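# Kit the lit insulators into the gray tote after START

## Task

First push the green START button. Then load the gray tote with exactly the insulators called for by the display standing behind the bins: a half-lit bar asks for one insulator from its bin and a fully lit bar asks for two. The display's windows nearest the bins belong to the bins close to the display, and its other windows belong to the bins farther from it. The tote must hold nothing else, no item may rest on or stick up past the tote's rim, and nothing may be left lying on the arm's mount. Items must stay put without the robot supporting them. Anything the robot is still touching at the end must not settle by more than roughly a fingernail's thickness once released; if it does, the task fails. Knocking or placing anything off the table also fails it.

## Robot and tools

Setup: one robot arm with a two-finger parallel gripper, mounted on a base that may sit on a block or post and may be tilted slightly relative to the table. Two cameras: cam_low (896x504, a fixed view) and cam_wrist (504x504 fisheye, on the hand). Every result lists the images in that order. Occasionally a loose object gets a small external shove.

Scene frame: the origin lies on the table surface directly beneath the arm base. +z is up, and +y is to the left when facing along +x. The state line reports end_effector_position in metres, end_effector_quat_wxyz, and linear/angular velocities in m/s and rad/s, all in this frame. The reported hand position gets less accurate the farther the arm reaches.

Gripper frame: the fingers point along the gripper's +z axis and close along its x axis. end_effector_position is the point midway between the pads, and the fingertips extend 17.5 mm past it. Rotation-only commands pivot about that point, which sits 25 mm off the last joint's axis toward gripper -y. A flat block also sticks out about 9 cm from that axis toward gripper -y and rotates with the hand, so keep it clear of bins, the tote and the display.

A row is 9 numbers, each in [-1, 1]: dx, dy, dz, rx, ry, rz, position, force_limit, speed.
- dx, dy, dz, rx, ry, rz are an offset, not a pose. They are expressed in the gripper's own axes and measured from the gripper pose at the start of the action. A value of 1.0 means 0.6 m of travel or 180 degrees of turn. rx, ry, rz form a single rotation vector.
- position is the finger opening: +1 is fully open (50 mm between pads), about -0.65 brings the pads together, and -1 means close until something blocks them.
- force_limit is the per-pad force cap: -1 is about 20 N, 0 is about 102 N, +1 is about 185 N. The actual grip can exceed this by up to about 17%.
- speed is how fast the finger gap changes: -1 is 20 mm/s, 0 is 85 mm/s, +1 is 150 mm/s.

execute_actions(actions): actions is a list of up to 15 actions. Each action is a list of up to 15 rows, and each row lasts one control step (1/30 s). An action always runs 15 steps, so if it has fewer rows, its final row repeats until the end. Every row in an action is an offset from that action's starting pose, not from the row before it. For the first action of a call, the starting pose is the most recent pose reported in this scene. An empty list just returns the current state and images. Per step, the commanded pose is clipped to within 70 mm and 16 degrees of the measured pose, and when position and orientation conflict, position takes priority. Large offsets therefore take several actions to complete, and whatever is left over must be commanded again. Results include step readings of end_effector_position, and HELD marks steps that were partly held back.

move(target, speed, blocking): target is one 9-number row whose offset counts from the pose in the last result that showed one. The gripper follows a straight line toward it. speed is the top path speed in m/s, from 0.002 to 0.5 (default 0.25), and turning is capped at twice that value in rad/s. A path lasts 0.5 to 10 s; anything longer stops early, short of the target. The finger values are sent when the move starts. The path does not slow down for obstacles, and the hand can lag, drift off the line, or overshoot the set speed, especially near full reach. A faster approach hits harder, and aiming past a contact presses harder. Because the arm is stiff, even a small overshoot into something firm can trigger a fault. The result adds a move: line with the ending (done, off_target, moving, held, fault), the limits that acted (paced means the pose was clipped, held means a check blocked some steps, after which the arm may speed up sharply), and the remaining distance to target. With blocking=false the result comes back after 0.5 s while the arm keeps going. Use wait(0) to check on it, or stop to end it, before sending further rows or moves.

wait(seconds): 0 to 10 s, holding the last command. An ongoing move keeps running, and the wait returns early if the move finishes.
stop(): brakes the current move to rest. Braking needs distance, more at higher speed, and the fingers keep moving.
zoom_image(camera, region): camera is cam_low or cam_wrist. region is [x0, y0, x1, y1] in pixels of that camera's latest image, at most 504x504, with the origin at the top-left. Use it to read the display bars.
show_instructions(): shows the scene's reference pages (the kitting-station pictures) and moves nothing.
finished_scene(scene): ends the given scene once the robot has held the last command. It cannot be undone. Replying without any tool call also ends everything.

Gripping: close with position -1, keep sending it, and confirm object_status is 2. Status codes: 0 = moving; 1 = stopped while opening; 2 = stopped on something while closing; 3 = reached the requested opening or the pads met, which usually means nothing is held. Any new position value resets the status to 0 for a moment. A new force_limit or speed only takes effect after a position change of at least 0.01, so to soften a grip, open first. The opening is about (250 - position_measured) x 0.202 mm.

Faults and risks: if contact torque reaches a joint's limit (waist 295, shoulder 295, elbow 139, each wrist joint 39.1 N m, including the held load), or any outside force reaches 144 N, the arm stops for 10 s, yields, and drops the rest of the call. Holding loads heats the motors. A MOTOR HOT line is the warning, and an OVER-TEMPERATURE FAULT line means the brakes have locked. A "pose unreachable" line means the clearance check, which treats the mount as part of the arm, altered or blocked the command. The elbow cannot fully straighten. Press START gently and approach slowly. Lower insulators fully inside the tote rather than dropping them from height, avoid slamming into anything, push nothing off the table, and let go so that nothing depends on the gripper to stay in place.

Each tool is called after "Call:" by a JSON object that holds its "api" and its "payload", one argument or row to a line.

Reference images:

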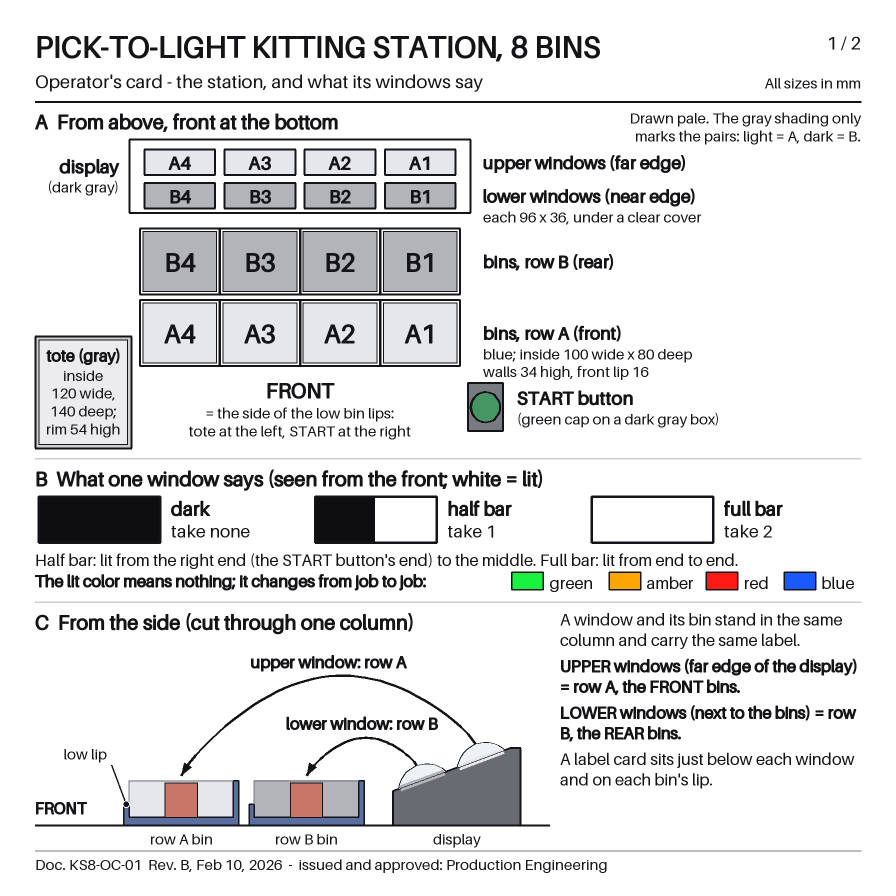

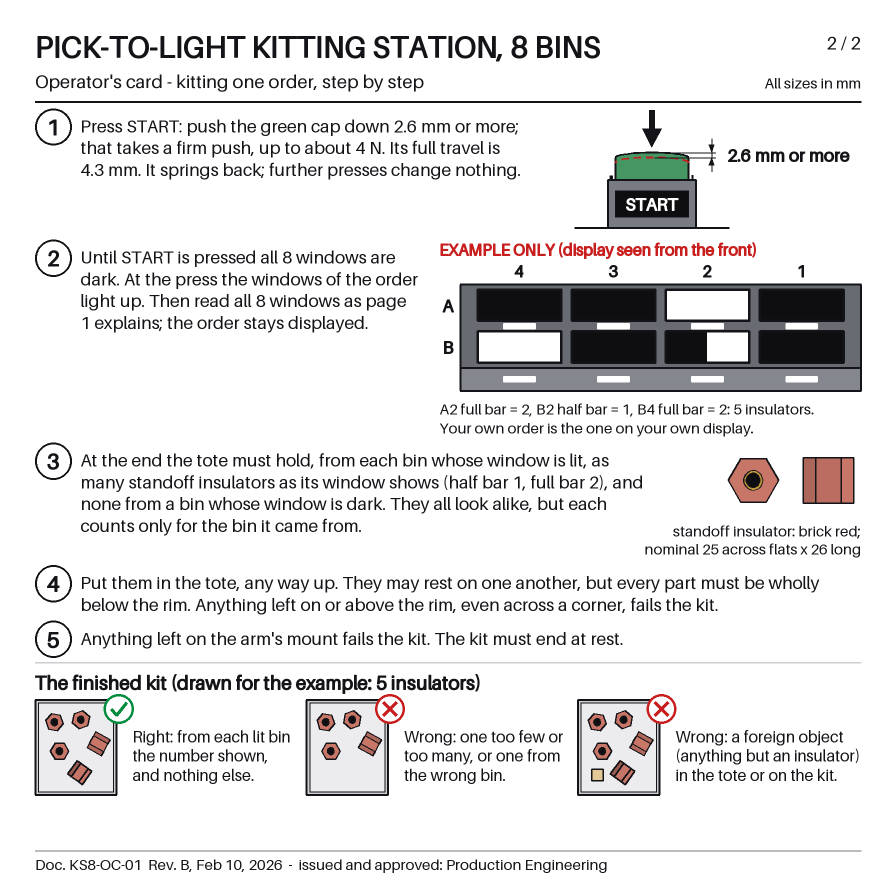

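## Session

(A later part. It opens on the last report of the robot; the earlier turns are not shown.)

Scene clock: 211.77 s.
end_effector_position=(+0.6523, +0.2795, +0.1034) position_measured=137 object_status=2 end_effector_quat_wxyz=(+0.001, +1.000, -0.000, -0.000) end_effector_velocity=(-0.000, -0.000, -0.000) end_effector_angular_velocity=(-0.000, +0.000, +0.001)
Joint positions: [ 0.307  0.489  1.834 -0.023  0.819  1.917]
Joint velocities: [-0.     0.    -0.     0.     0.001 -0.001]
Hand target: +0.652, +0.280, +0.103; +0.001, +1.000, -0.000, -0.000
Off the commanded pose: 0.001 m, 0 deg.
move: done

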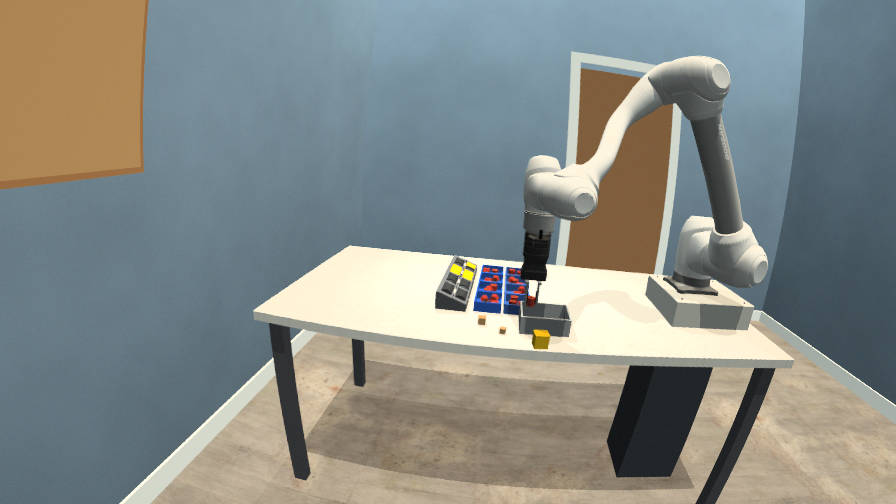

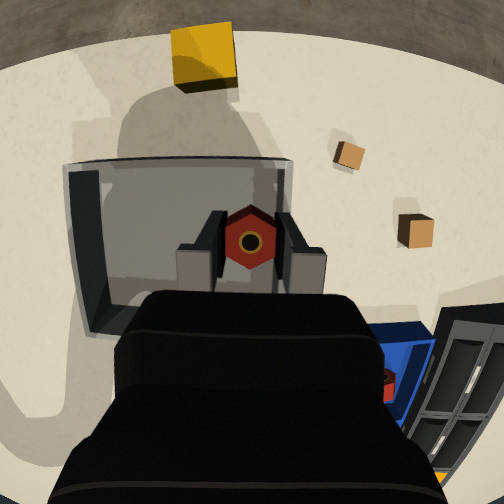

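Call:
{"api": "move", "payload": {
  "target": [-0.0275, -0.0125, 0.1117, 0, 0, 0, -1, -0.7, 0],
  "speed": 0.1
}}

Call:
{"api": "zoom_image", "payload": {
  "camera": "cam_low",
  "region": [490, 260, 600, 350]
}}

Scene clock: 228.50 s.
end_effector_position=(+0.6359, +0.2868, +0.0364) position_measured=137 object_status=2 end_effector_quat_wxyz=(+0.001, +1.000, -0.000, -0.000) end_effector_velocity=(+0.000, -0.000, -0.000) end_effector_angular_velocity=(-0.000, -0.001, +0.000)
Joint positions: [ 0.323  0.556  1.886 -0.026  0.699  1.938]
Joint velocities: [ 0.     0.     0.    -0.001 -0.001  0.001]
Hand target: +0.636, +0.287, +0.036; +0.001, +1.000, -0.000, -0.000
Off the commanded pose: 0.000 m, 0 deg.
move: done

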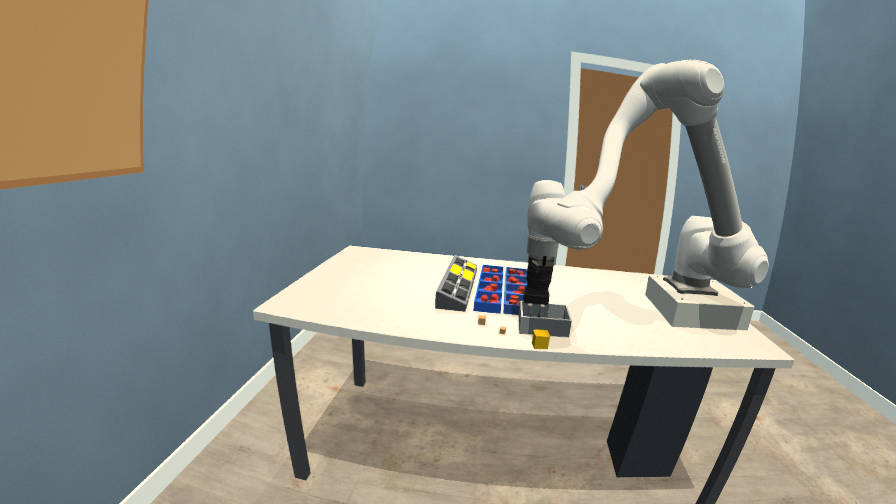

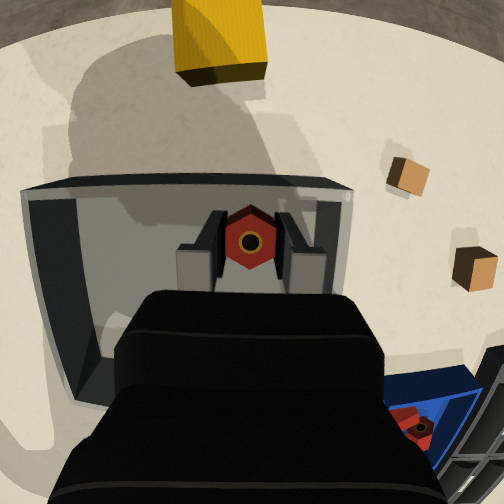

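Region (490, 260, 600, 350) of cam_low's 896x504 image, scaled by 4.582, with more detail than that image has; it fills the top 412 rows of this view, and the rest is white.

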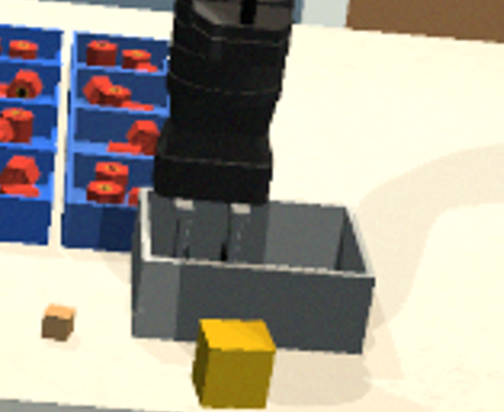

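Call:
{"api": "execute_actions", "payload": {
  "actions": [
    [[0,0,0.003,0,0,0,-1,-0.7,0],[0,0,0.003,0,0,0,-1,-0.7,0],[0,0,0.003,0,0,0,-1,-0.7,0],[0,0,0.003,0,0,0,-1,-0.7,0],[0,0,0.003,0,0,0,-1,-0.7,0],[0,0,0.003,0,0,0,-1,-0.7,0],[0,0,0.003,0,0,0,0.5,-0.7,0]]
  ]
}}

Call:
{"api": "zoom_image", "payload": {
  "camera": "cam_wrist",
  "region": [170, 180, 330, 300]
}}

Scene clock: 233.33 s.
end_effector_position=(+0.6359, +0.2869, +0.0346) position_measured=78 object_status=0 end_effector_quat_wxyz=(+0.001, +1.000, -0.000, -0.000) end_effector_velocity=(+0.000, -0.000, -0.000) end_effector_angular_velocity=(-0.001, -0.001, +0.002)
Joint positions: [ 0.323  0.559  1.887 -0.026  0.696  1.938]
Joint velocities: [-0.     0.    -0.    -0.002 -0.001 -0.   ]
Hand target: +0.636, +0.287, +0.035; +0.001, +1.000, -0.000, -0.000
Off the commanded pose: 0.000 m, 0 deg.
Step readings (end_effector_position):
0: (+0.6359, +0.2868, +0.0364)
1: (+0.6359, +0.2868, +0.0363)
2: (+0.6360, +0.2869, +0.0356)
4: (+0.6358, +0.2868, +0.0347)
8: (+0.6359, +0.2869, +0.0346)
15: end_effector_position above

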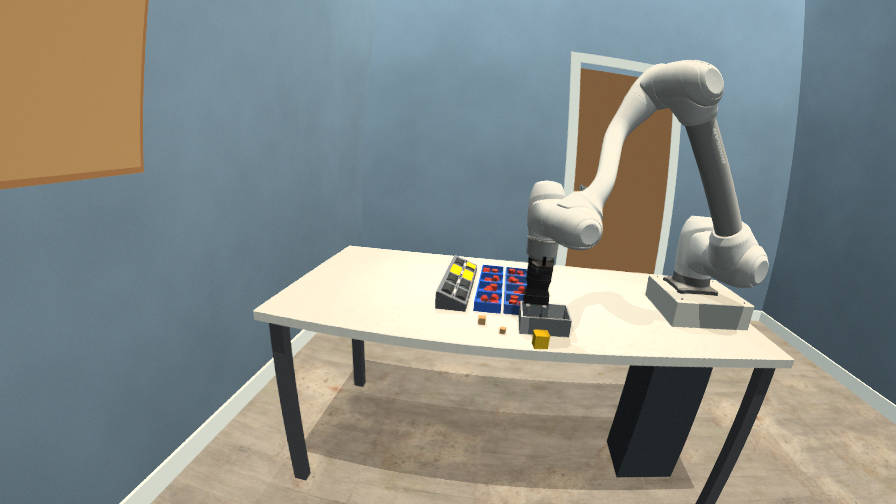

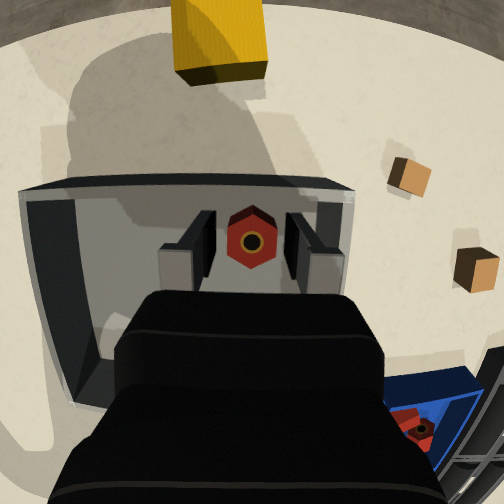

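Region (170, 180, 330, 300) of cam_wrist's 504x504 image, scaled by 3.150, with more detail than that image has; it fills the top 378 rows of this view, and the rest is white.

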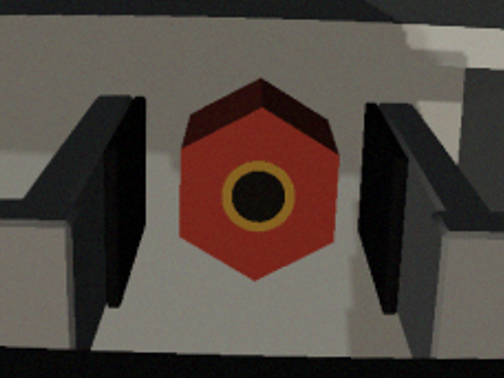

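Call:
{"api": "move", "payload": {
  "target": [0, 0, -0.1, 0, 0, 0, 0.5, -0.7, 0],
  "speed": 0.25
}}

Call:
{"api": "move", "payload": {
  "target": [0.2585, 0.578, 0, 0, 0, 0, 0.6, -0.7, 0],
  "speed": 0.45
}}

Call:
{"api": "zoom_image", "payload": {
  "camera": "cam_wrist",
  "region": [150, 150, 350, 300]
}}

Scene clock: 242.07 s.
end_effector_position=(+0.6358, +0.2869, +0.0945) position_measured=78 object_status=3 end_effector_quat_wxyz=(+0.001, +1.000, -0.000, -0.000) end_effector_velocity=(-0.000, +0.000, +0.001) end_effector_angular_velocity=(+0.001, +0.000, -0.000)
Joint positions: [ 0.324  0.484  1.864 -0.023  0.794  1.936]
Joint velocities: [ 0.    -0.001 -0.     0.002  0.001 -0.   ]
Hand target: +0.636, +0.287, +0.095; +0.001, +1.000, -0.000, -0.000
Off the commanded pose: 0.000 m, 0 deg.
move: done

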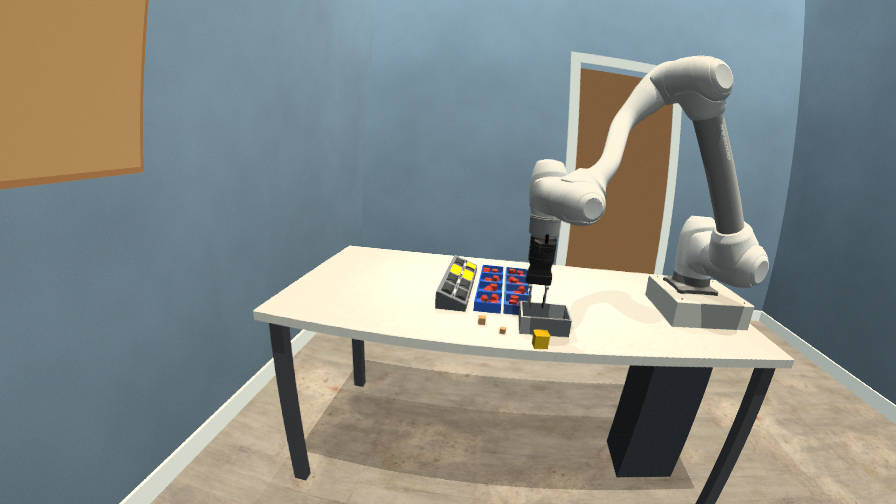

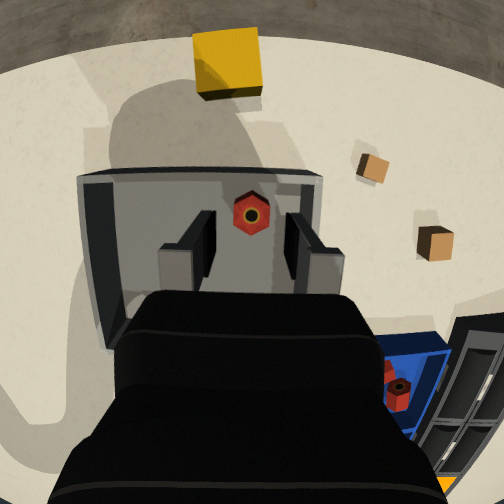

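Scene clock: 243.37 s.
end_effector_position=(+0.7906, -0.0593, +0.0953) position_measured=63 object_status=3 end_effector_quat_wxyz=(+0.001, +1.000, -0.000, -0.000) end_effector_velocity=(+0.000, +0.001, -0.000) end_effector_angular_velocity=(+0.001, +0.001, +0.000)
Joint positions: [-0.168  0.607  1.633 -0.017  0.895  1.438]
Joint velocities: [ 0.     0.001 -0.001  0.001  0.001 -0.   ]
Hand target: +0.791, -0.059, +0.095; +0.001, +1.000, -0.000, -0.000
Off the commanded pose: 0.001 m, 0 deg.
move: done

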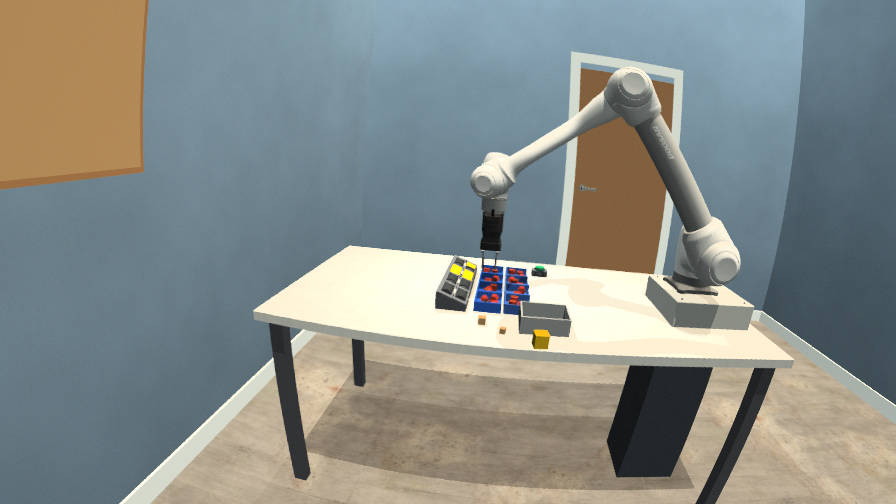

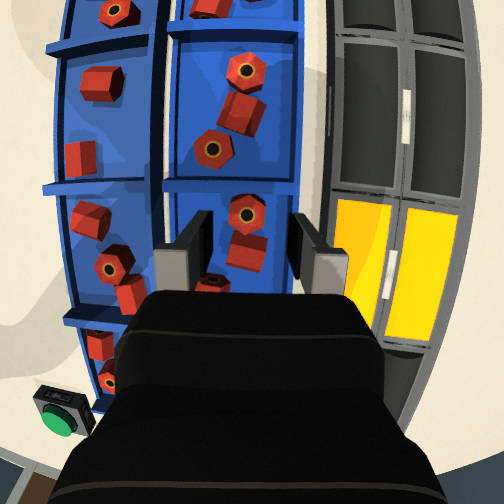

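Region (150, 150, 350, 300) of cam_wrist's 504x504 image, scaled by 2.520, with more detail than that image has; it fills the top 378 rows of this view, and the rest is white.

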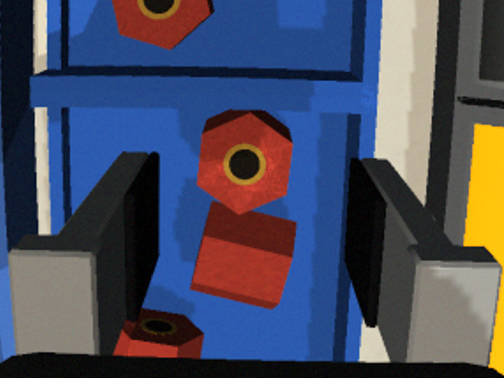

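Call:
{"api": "move", "payload": {
  "target": [-0.0055, 0, 0.105, 0, 0, 0.031, 0.47, -0.7, 0.5],
  "speed": 0.1
}}

Scene clock: 253.53 s.
end_effector_position=(+0.7873, -0.0594, +0.0323) position_measured=83 object_status=3 end_effector_quat_wxyz=(+0.001, +0.999, -0.049, -0.000) end_effector_velocity=(+0.000, -0.001, -0.001) end_effector_angular_velocity=(-0.002, -0.001, +0.001)
Joint positions: [-0.17   0.667  1.668 -0.019  0.799  1.535]
Joint velocities: [-0.     0.001  0.    -0.003 -0.002  0.001]
Hand target: +0.787, -0.059, +0.032; +0.001, +0.999, -0.049, -0.000
Off the commanded pose: 0.000 m, 0 deg.
move: done

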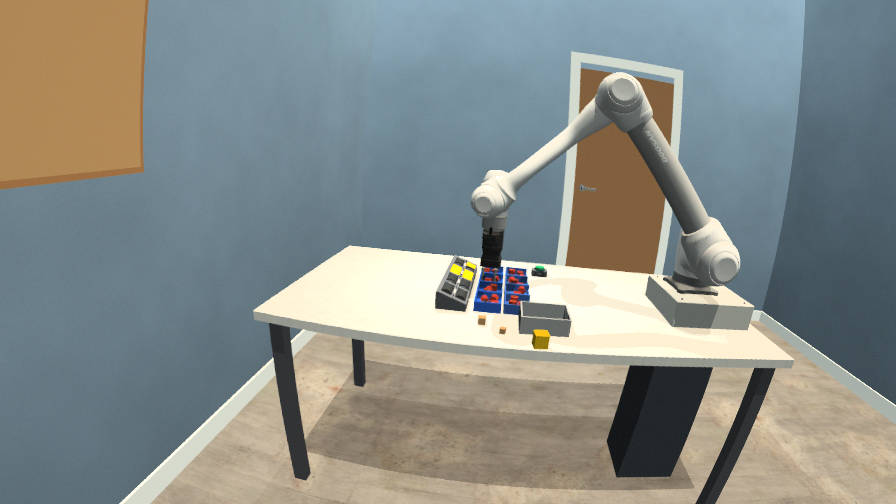

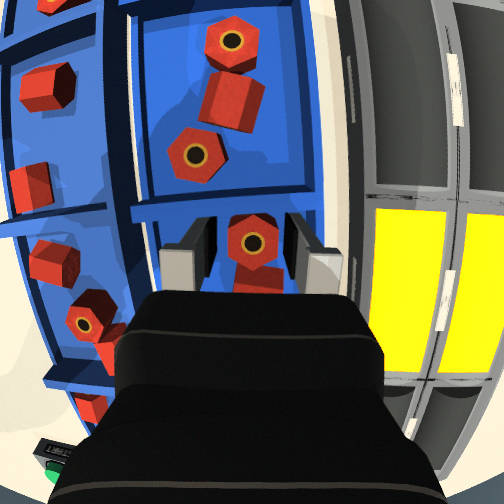

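Call:
{"api": "execute_actions", "payload": {
  "actions": [
    [[0,0,0,0,0,0,-1,-0.7,0]]
  ]
}}

Call:
{"api": "move", "payload": {
  "target": [0, 0, -0.1133, 0, 0, -0.031, -1, -0.7, 0],
  "speed": 0.2
}}

Scene clock: 259.10 s.
end_effector_position=(+0.7873, -0.0594, +0.0323) position_measured=137 object_status=2 end_effector_quat_wxyz=(+0.001, +0.999, -0.049, -0.000) end_effector_velocity=(+0.000, -0.000, +0.000) end_effector_angular_velocity=(-0.001, -0.001, +0.001)
Joint positions: [-0.17   0.667  1.669 -0.019  0.799  1.535]
Joint velocities: [ 0.    -0.    -0.    -0.001 -0.001 -0.001]
Hand target: +0.787, -0.059, +0.032; +0.001, +0.999, -0.049, -0.000
Off the commanded pose: 0.000 m, 0 deg.
Step readings (end_effector_position):
0: (+0.7873, -0.0594, +0.0323)
1: (+0.7873, -0.0594, +0.0323)
2: (+0.7873, -0.0594, +0.0323)
4: (+0.7873, -0.0594, +0.0323)
8: (+0.7873, -0.0594, +0.0323)
15: end_effector_position above

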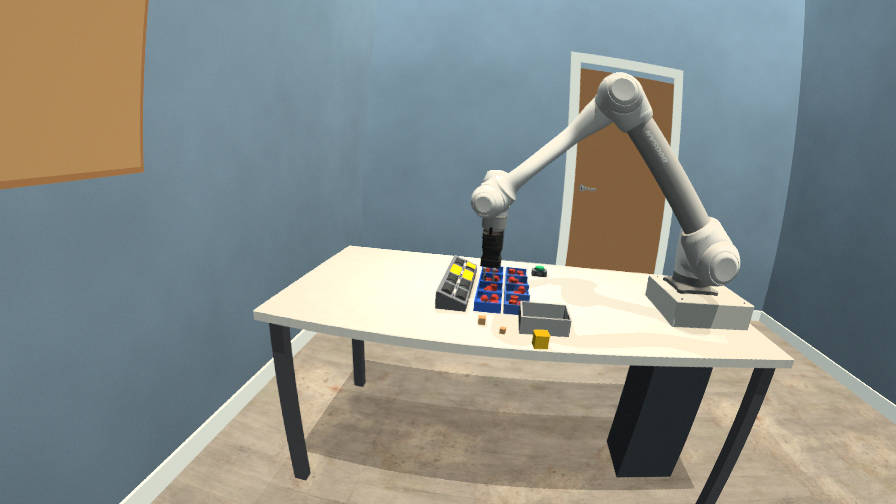

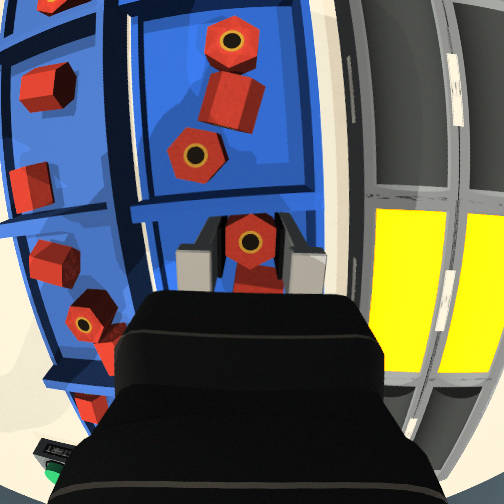

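Scene clock: 259.83 s.
end_effector_position=(+0.7872, -0.0593, +0.1002) position_measured=137 object_status=2 end_effector_quat_wxyz=(+0.001, +1.000, -0.000, -0.000) end_effector_velocity=(+0.000, +0.000, +0.001) end_effector_angular_velocity=(+0.000, +0.000, -0.001)
Joint positions: [-0.168  0.597  1.638 -0.017  0.899  1.437]
Joint velocities: [ 0.    -0.001 -0.001  0.     0.001  0.   ]
Hand target: +0.787, -0.059, +0.100; +0.001, +1.000, -0.000, -0.000
Off the commanded pose: 0.000 m, 0 deg.
move: done

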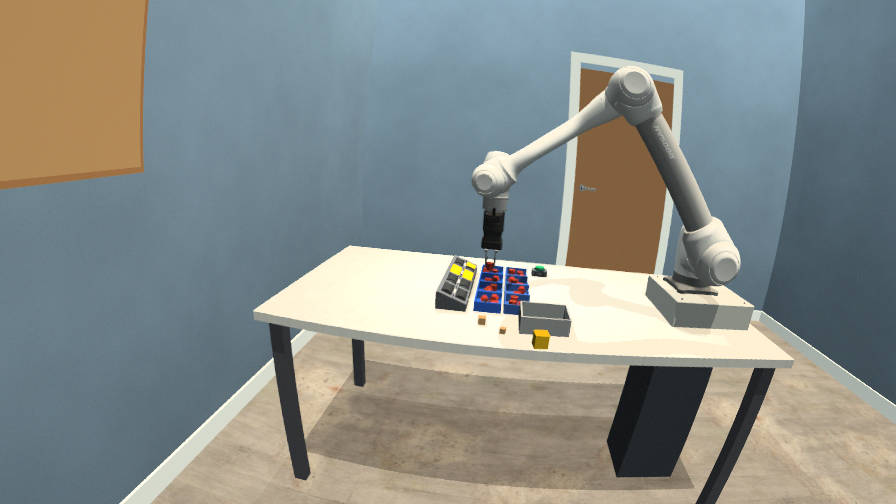

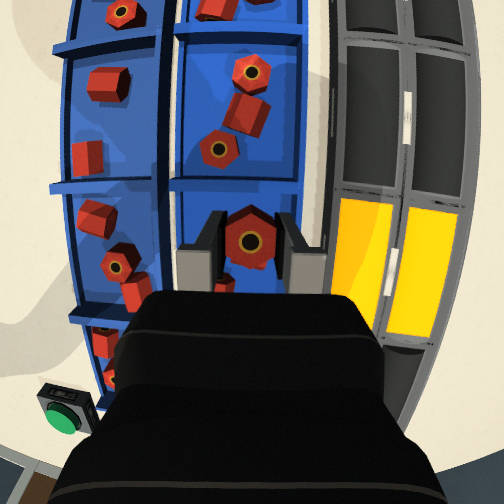

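Call:
{"api": "move", "payload": {
  "target": [-0.3672, -0.575, 0, 0, 0, 0, -1, -0.7, 0],
  "speed": 0.4
}}

Scene clock: 263.83 s.
end_effector_position=(+0.5671, +0.2852, +0.0995) position_measured=137 object_status=2 end_effector_quat_wxyz=(+0.001, +1.000, -0.000, -0.000) end_effector_velocity=(+0.001, +0.001, +0.000) end_effector_angular_velocity=(+0.001, -0.001, +0.000)
Joint positions: [ 0.36   0.402  1.99  -0.025  0.75   1.972]
Joint velocities: [ 0.001  0.001 -0.002  0.001  0.     0.   ]
Hand target: +0.567, +0.285, +0.099; +0.001, +1.000, -0.000, -0.000
Off the commanded pose: 0.001 m, 0 deg.
move: done

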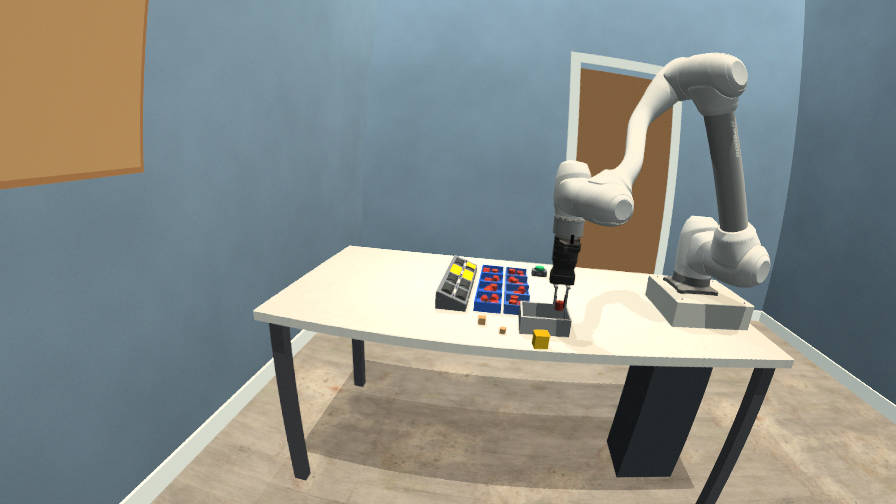

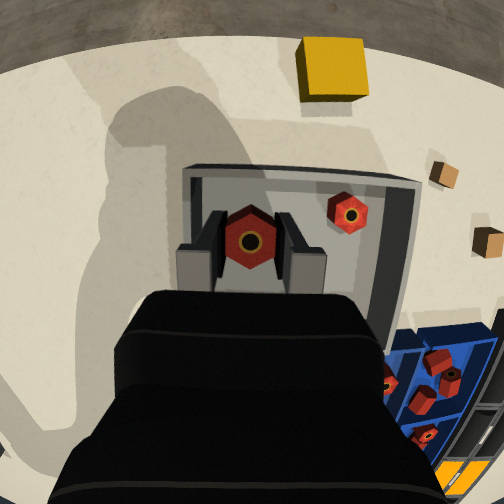

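Call:
{"api": "move", "payload": {
  "target": [0, 0, 0.1075, 0, 0, 0, -1, -0.7, 0],
  "speed": 0.1
}}

Call:
{"api": "execute_actions", "payload": {
  "actions": [
    [[0,0,0,0,0,0,0.5,-0.7,0]]
  ]
}}

Scene clock: 268.93 s.
end_effector_position=(+0.5672, +0.2851, +0.0351) position_measured=137 object_status=2 end_effector_quat_wxyz=(+0.001, +1.000, -0.000, -0.000) end_effector_velocity=(-0.000, +0.000, -0.000) end_effector_angular_velocity=(+0.000, +0.001, +0.001)
Joint positions: [ 0.358  0.49   2.017 -0.028  0.635  1.975]
Joint velocities: [ 0.     0.001  0.     0.001  0.    -0.001]
Hand target: +0.567, +0.285, +0.035; +0.001, +1.000, -0.000, -0.000
Off the commanded pose: 0.000 m, 0 deg.
move: done

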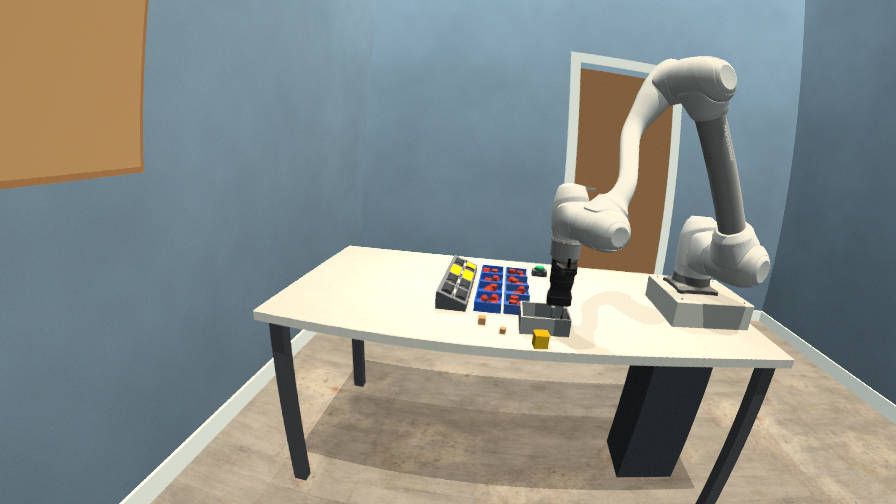

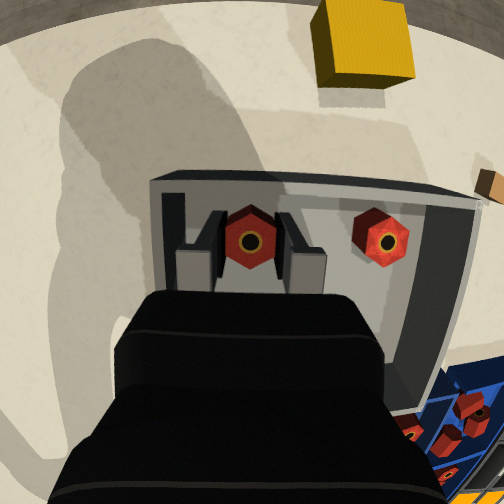

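Scene clock: 269.43 s.
end_effector_position=(+0.5672, +0.2851, +0.0351) position_measured=78 object_status=3 end_effector_quat_wxyz=(+0.001, +1.000, -0.000, -0.000) end_effector_velocity=(+0.000, +0.000, +0.000) end_effector_angular_velocity=(+0.001, -0.000, -0.004)
Joint positions: [ 0.358  0.49   2.017 -0.028  0.635  1.975]
Joint velocities: [-0.001 -0.    -0.     0.002 -0.     0.002]
Hand target: +0.567, +0.285, +0.035; +0.001, +1.000, -0.000, -0.000
Off the commanded pose: 0.000 m, 0 deg.
Step readings (end_effector_position):
0: (+0.5672, +0.2851, +0.0351)
1: (+0.5672, +0.2851, +0.0351)
2: (+0.5672, +0.2851, +0.0351)
4: (+0.5672, +0.2851, +0.0351)
8: (+0.5672, +0.2851, +0.0351)
15: end_effector_position above

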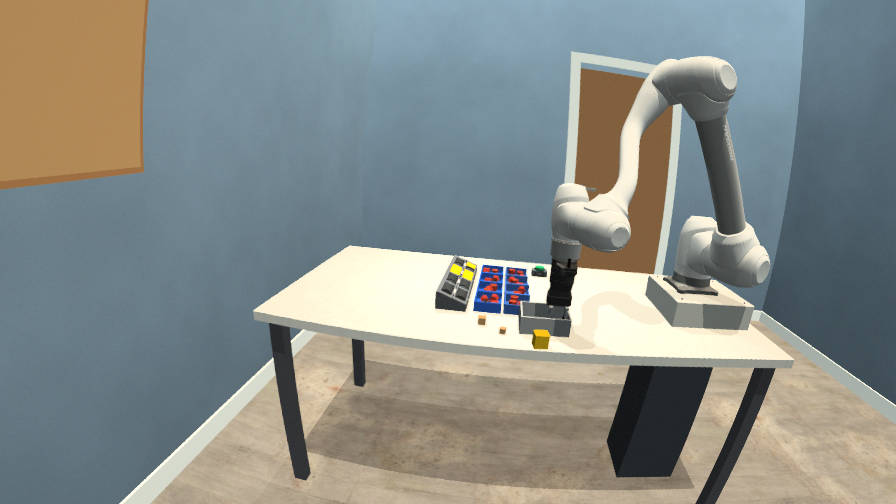

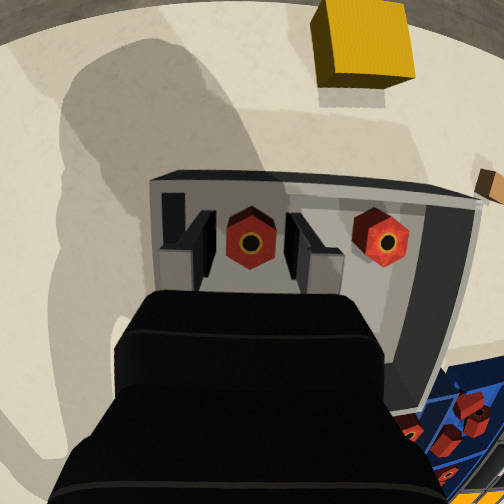

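Call:
{"api": "move", "payload": {
  "target": [0, 0, -0.1, 0, 0, 0, 0.5, -0.7, 0],
  "speed": 0.25
}}

Call:
{"api": "move", "payload": {
  "target": [0.3672, 0.6218, 0, 0, 0, 0.09, 0.5, -0.7, 0],
  "speed": 0.45
}}

Call:
{"api": "zoom_image", "payload": {
  "camera": "cam_wrist",
  "region": [150, 150, 350, 300]
}}

Scene clock: 277.33 s.
end_effector_position=(+0.5671, +0.2851, +0.0950) position_measured=78 object_status=3 end_effector_quat_wxyz=(+0.001, +1.000, -0.000, -0.000) end_effector_velocity=(+0.000, +0.000, +0.000) end_effector_angular_velocity=(+0.001, -0.000, -0.001)
Joint positions: [ 0.359  0.408  1.992 -0.025  0.742  1.972]
Joint velocities: [-0.    -0.    -0.     0.002  0.    -0.001]
Hand target: +0.567, +0.285, +0.095; +0.001, +1.000, -0.000, -0.000
Off the commanded pose: 0.000 m, 0 deg.
move: done

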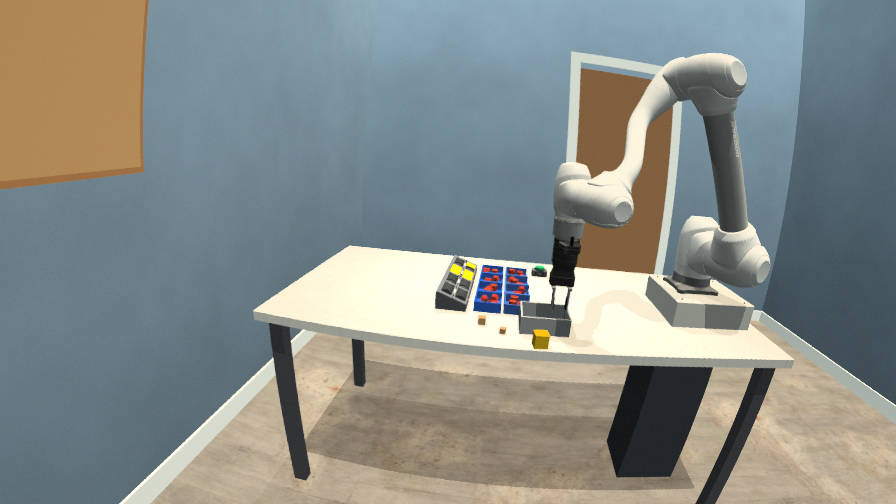

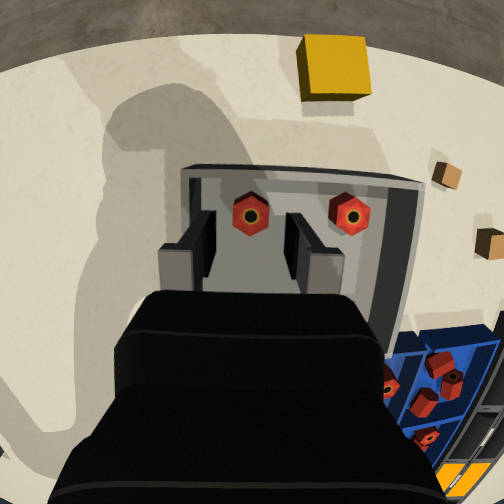

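Scene clock: 278.77 s.
end_effector_position=(+0.7871, -0.0874, +0.0958) position_measured=78 object_status=3 end_effector_quat_wxyz=(+0.001, +0.990, -0.141, -0.000) end_effector_velocity=(+0.000, -0.000, -0.000) end_effector_angular_velocity=(-0.001, -0.000, +0.001)
Joint positions: [-0.204  0.597  1.649 -0.017  0.888  1.684]
Joint velocities: [-0.     0.001 -0.001 -0.001 -0.    -0.   ]
Hand target: +0.787, -0.087, +0.096; +0.001, +0.990, -0.141, -0.000
Off the commanded pose: 0.001 m, 0 deg.
move: done

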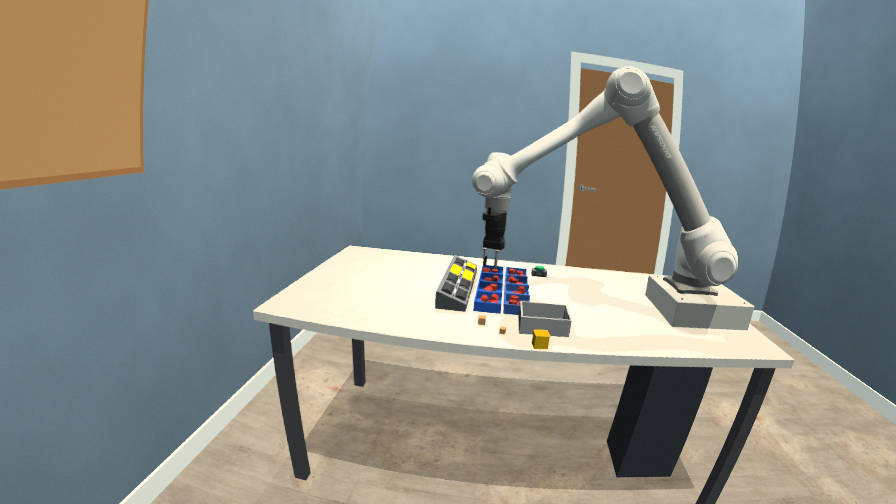

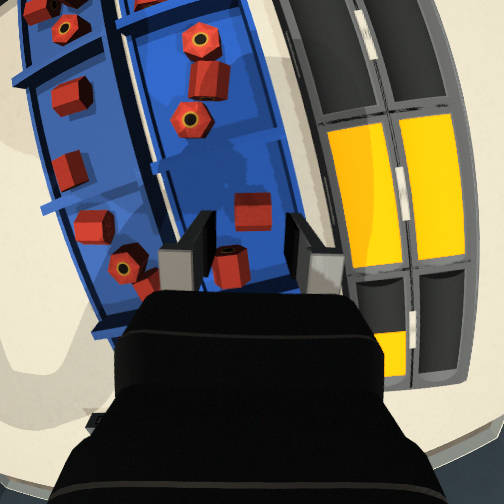

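Region (150, 150, 350, 300) of cam_wrist's 504x504 image, scaled by 2.520, with more detail than that image has; it fills the top 378 rows of this view, and the rest is white.

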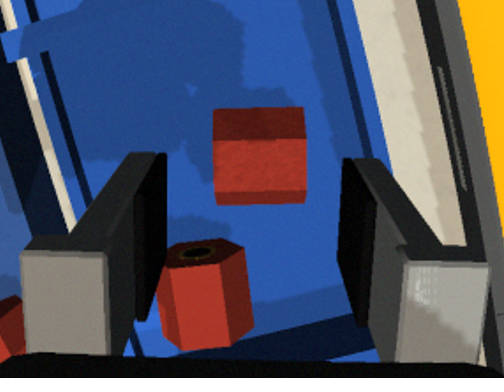

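Call:
{"api": "move", "payload": {
  "target": [0.0025, 0, 0.1113, 0, 0, -0.005, 0.5, -0.7, 0],
  "speed": 0.1
}}

Call:
{"api": "execute_actions", "payload": {
  "actions": [
    [[0,0,0,0,0,0,-1,-0.7,0]]
  ]
}}

Scene clock: 287.50 s.
end_effector_position=(+0.7886, -0.0879, +0.0291) position_measured=78 object_status=3 end_effector_quat_wxyz=(+0.001, +0.991, -0.133, -0.000) end_effector_velocity=(+0.000, +0.000, -0.000) end_effector_angular_velocity=(+0.000, +0.000, -0.000)
Joint positions: [-0.205  0.671  1.668 -0.018  0.795  1.669]
Joint velocities: [ 0.     0.001 -0.     0.    -0.     0.   ]
Hand target: +0.789, -0.088, +0.029; +0.001, +0.991, -0.133, -0.000
Off the commanded pose: 0.000 m, 0 deg.
move: done

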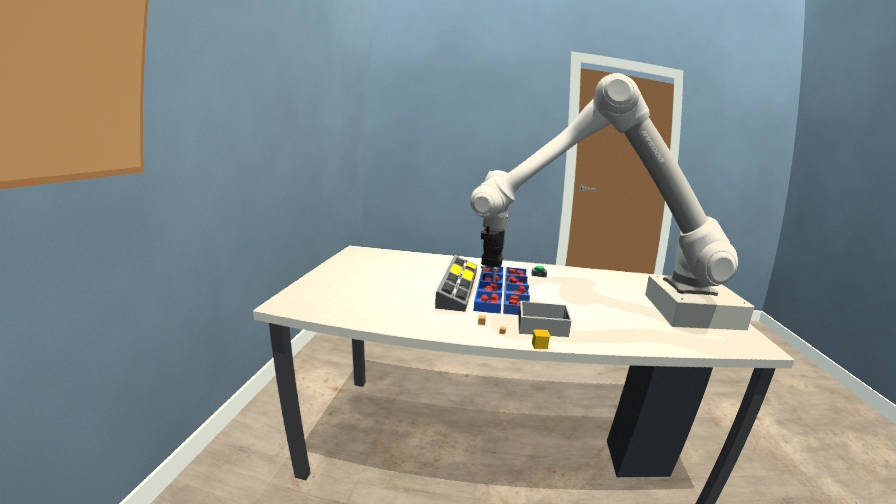

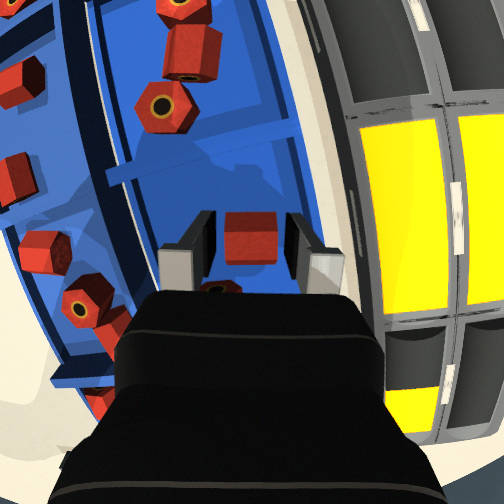

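Scene clock: 288.00 s.
end_effector_position=(+0.7886, -0.0879, +0.0291) position_measured=132 object_status=2 end_effector_quat_wxyz=(+0.001, +0.991, -0.133, -0.000) end_effector_velocity=(+0.001, +0.000, +0.000) end_effector_angular_velocity=(+0.001, -0.002, +0.001)
Joint positions: [-0.205  0.671  1.668 -0.018  0.795  1.669]
Joint velocities: [ 0.    -0.     0.     0.001 -0.002 -0.002]
Hand target: +0.789, -0.088, +0.029; +0.001, +0.991, -0.133, -0.000
Off the commanded pose: 0.000 m, 0 deg.
Step readings (end_effector_position):
0: (+0.7886, -0.0879, +0.0291)
1: (+0.7886, -0.0879, +0.0291)
2: (+0.7886, -0.0879, +0.0291)
4: (+0.7886, -0.0879, +0.0291)
8: (+0.7886, -0.0879, +0.0291)
15: end_effector_position above

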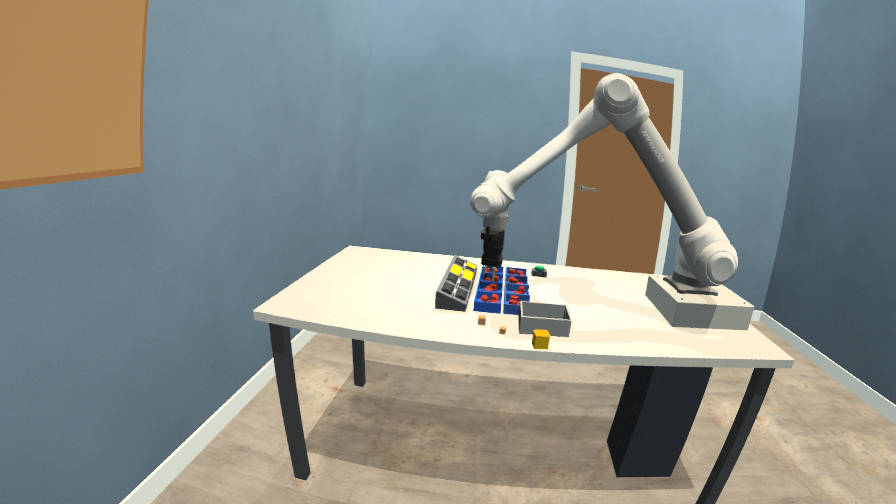

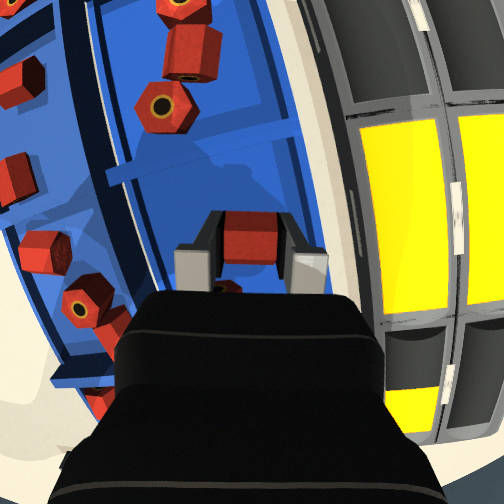

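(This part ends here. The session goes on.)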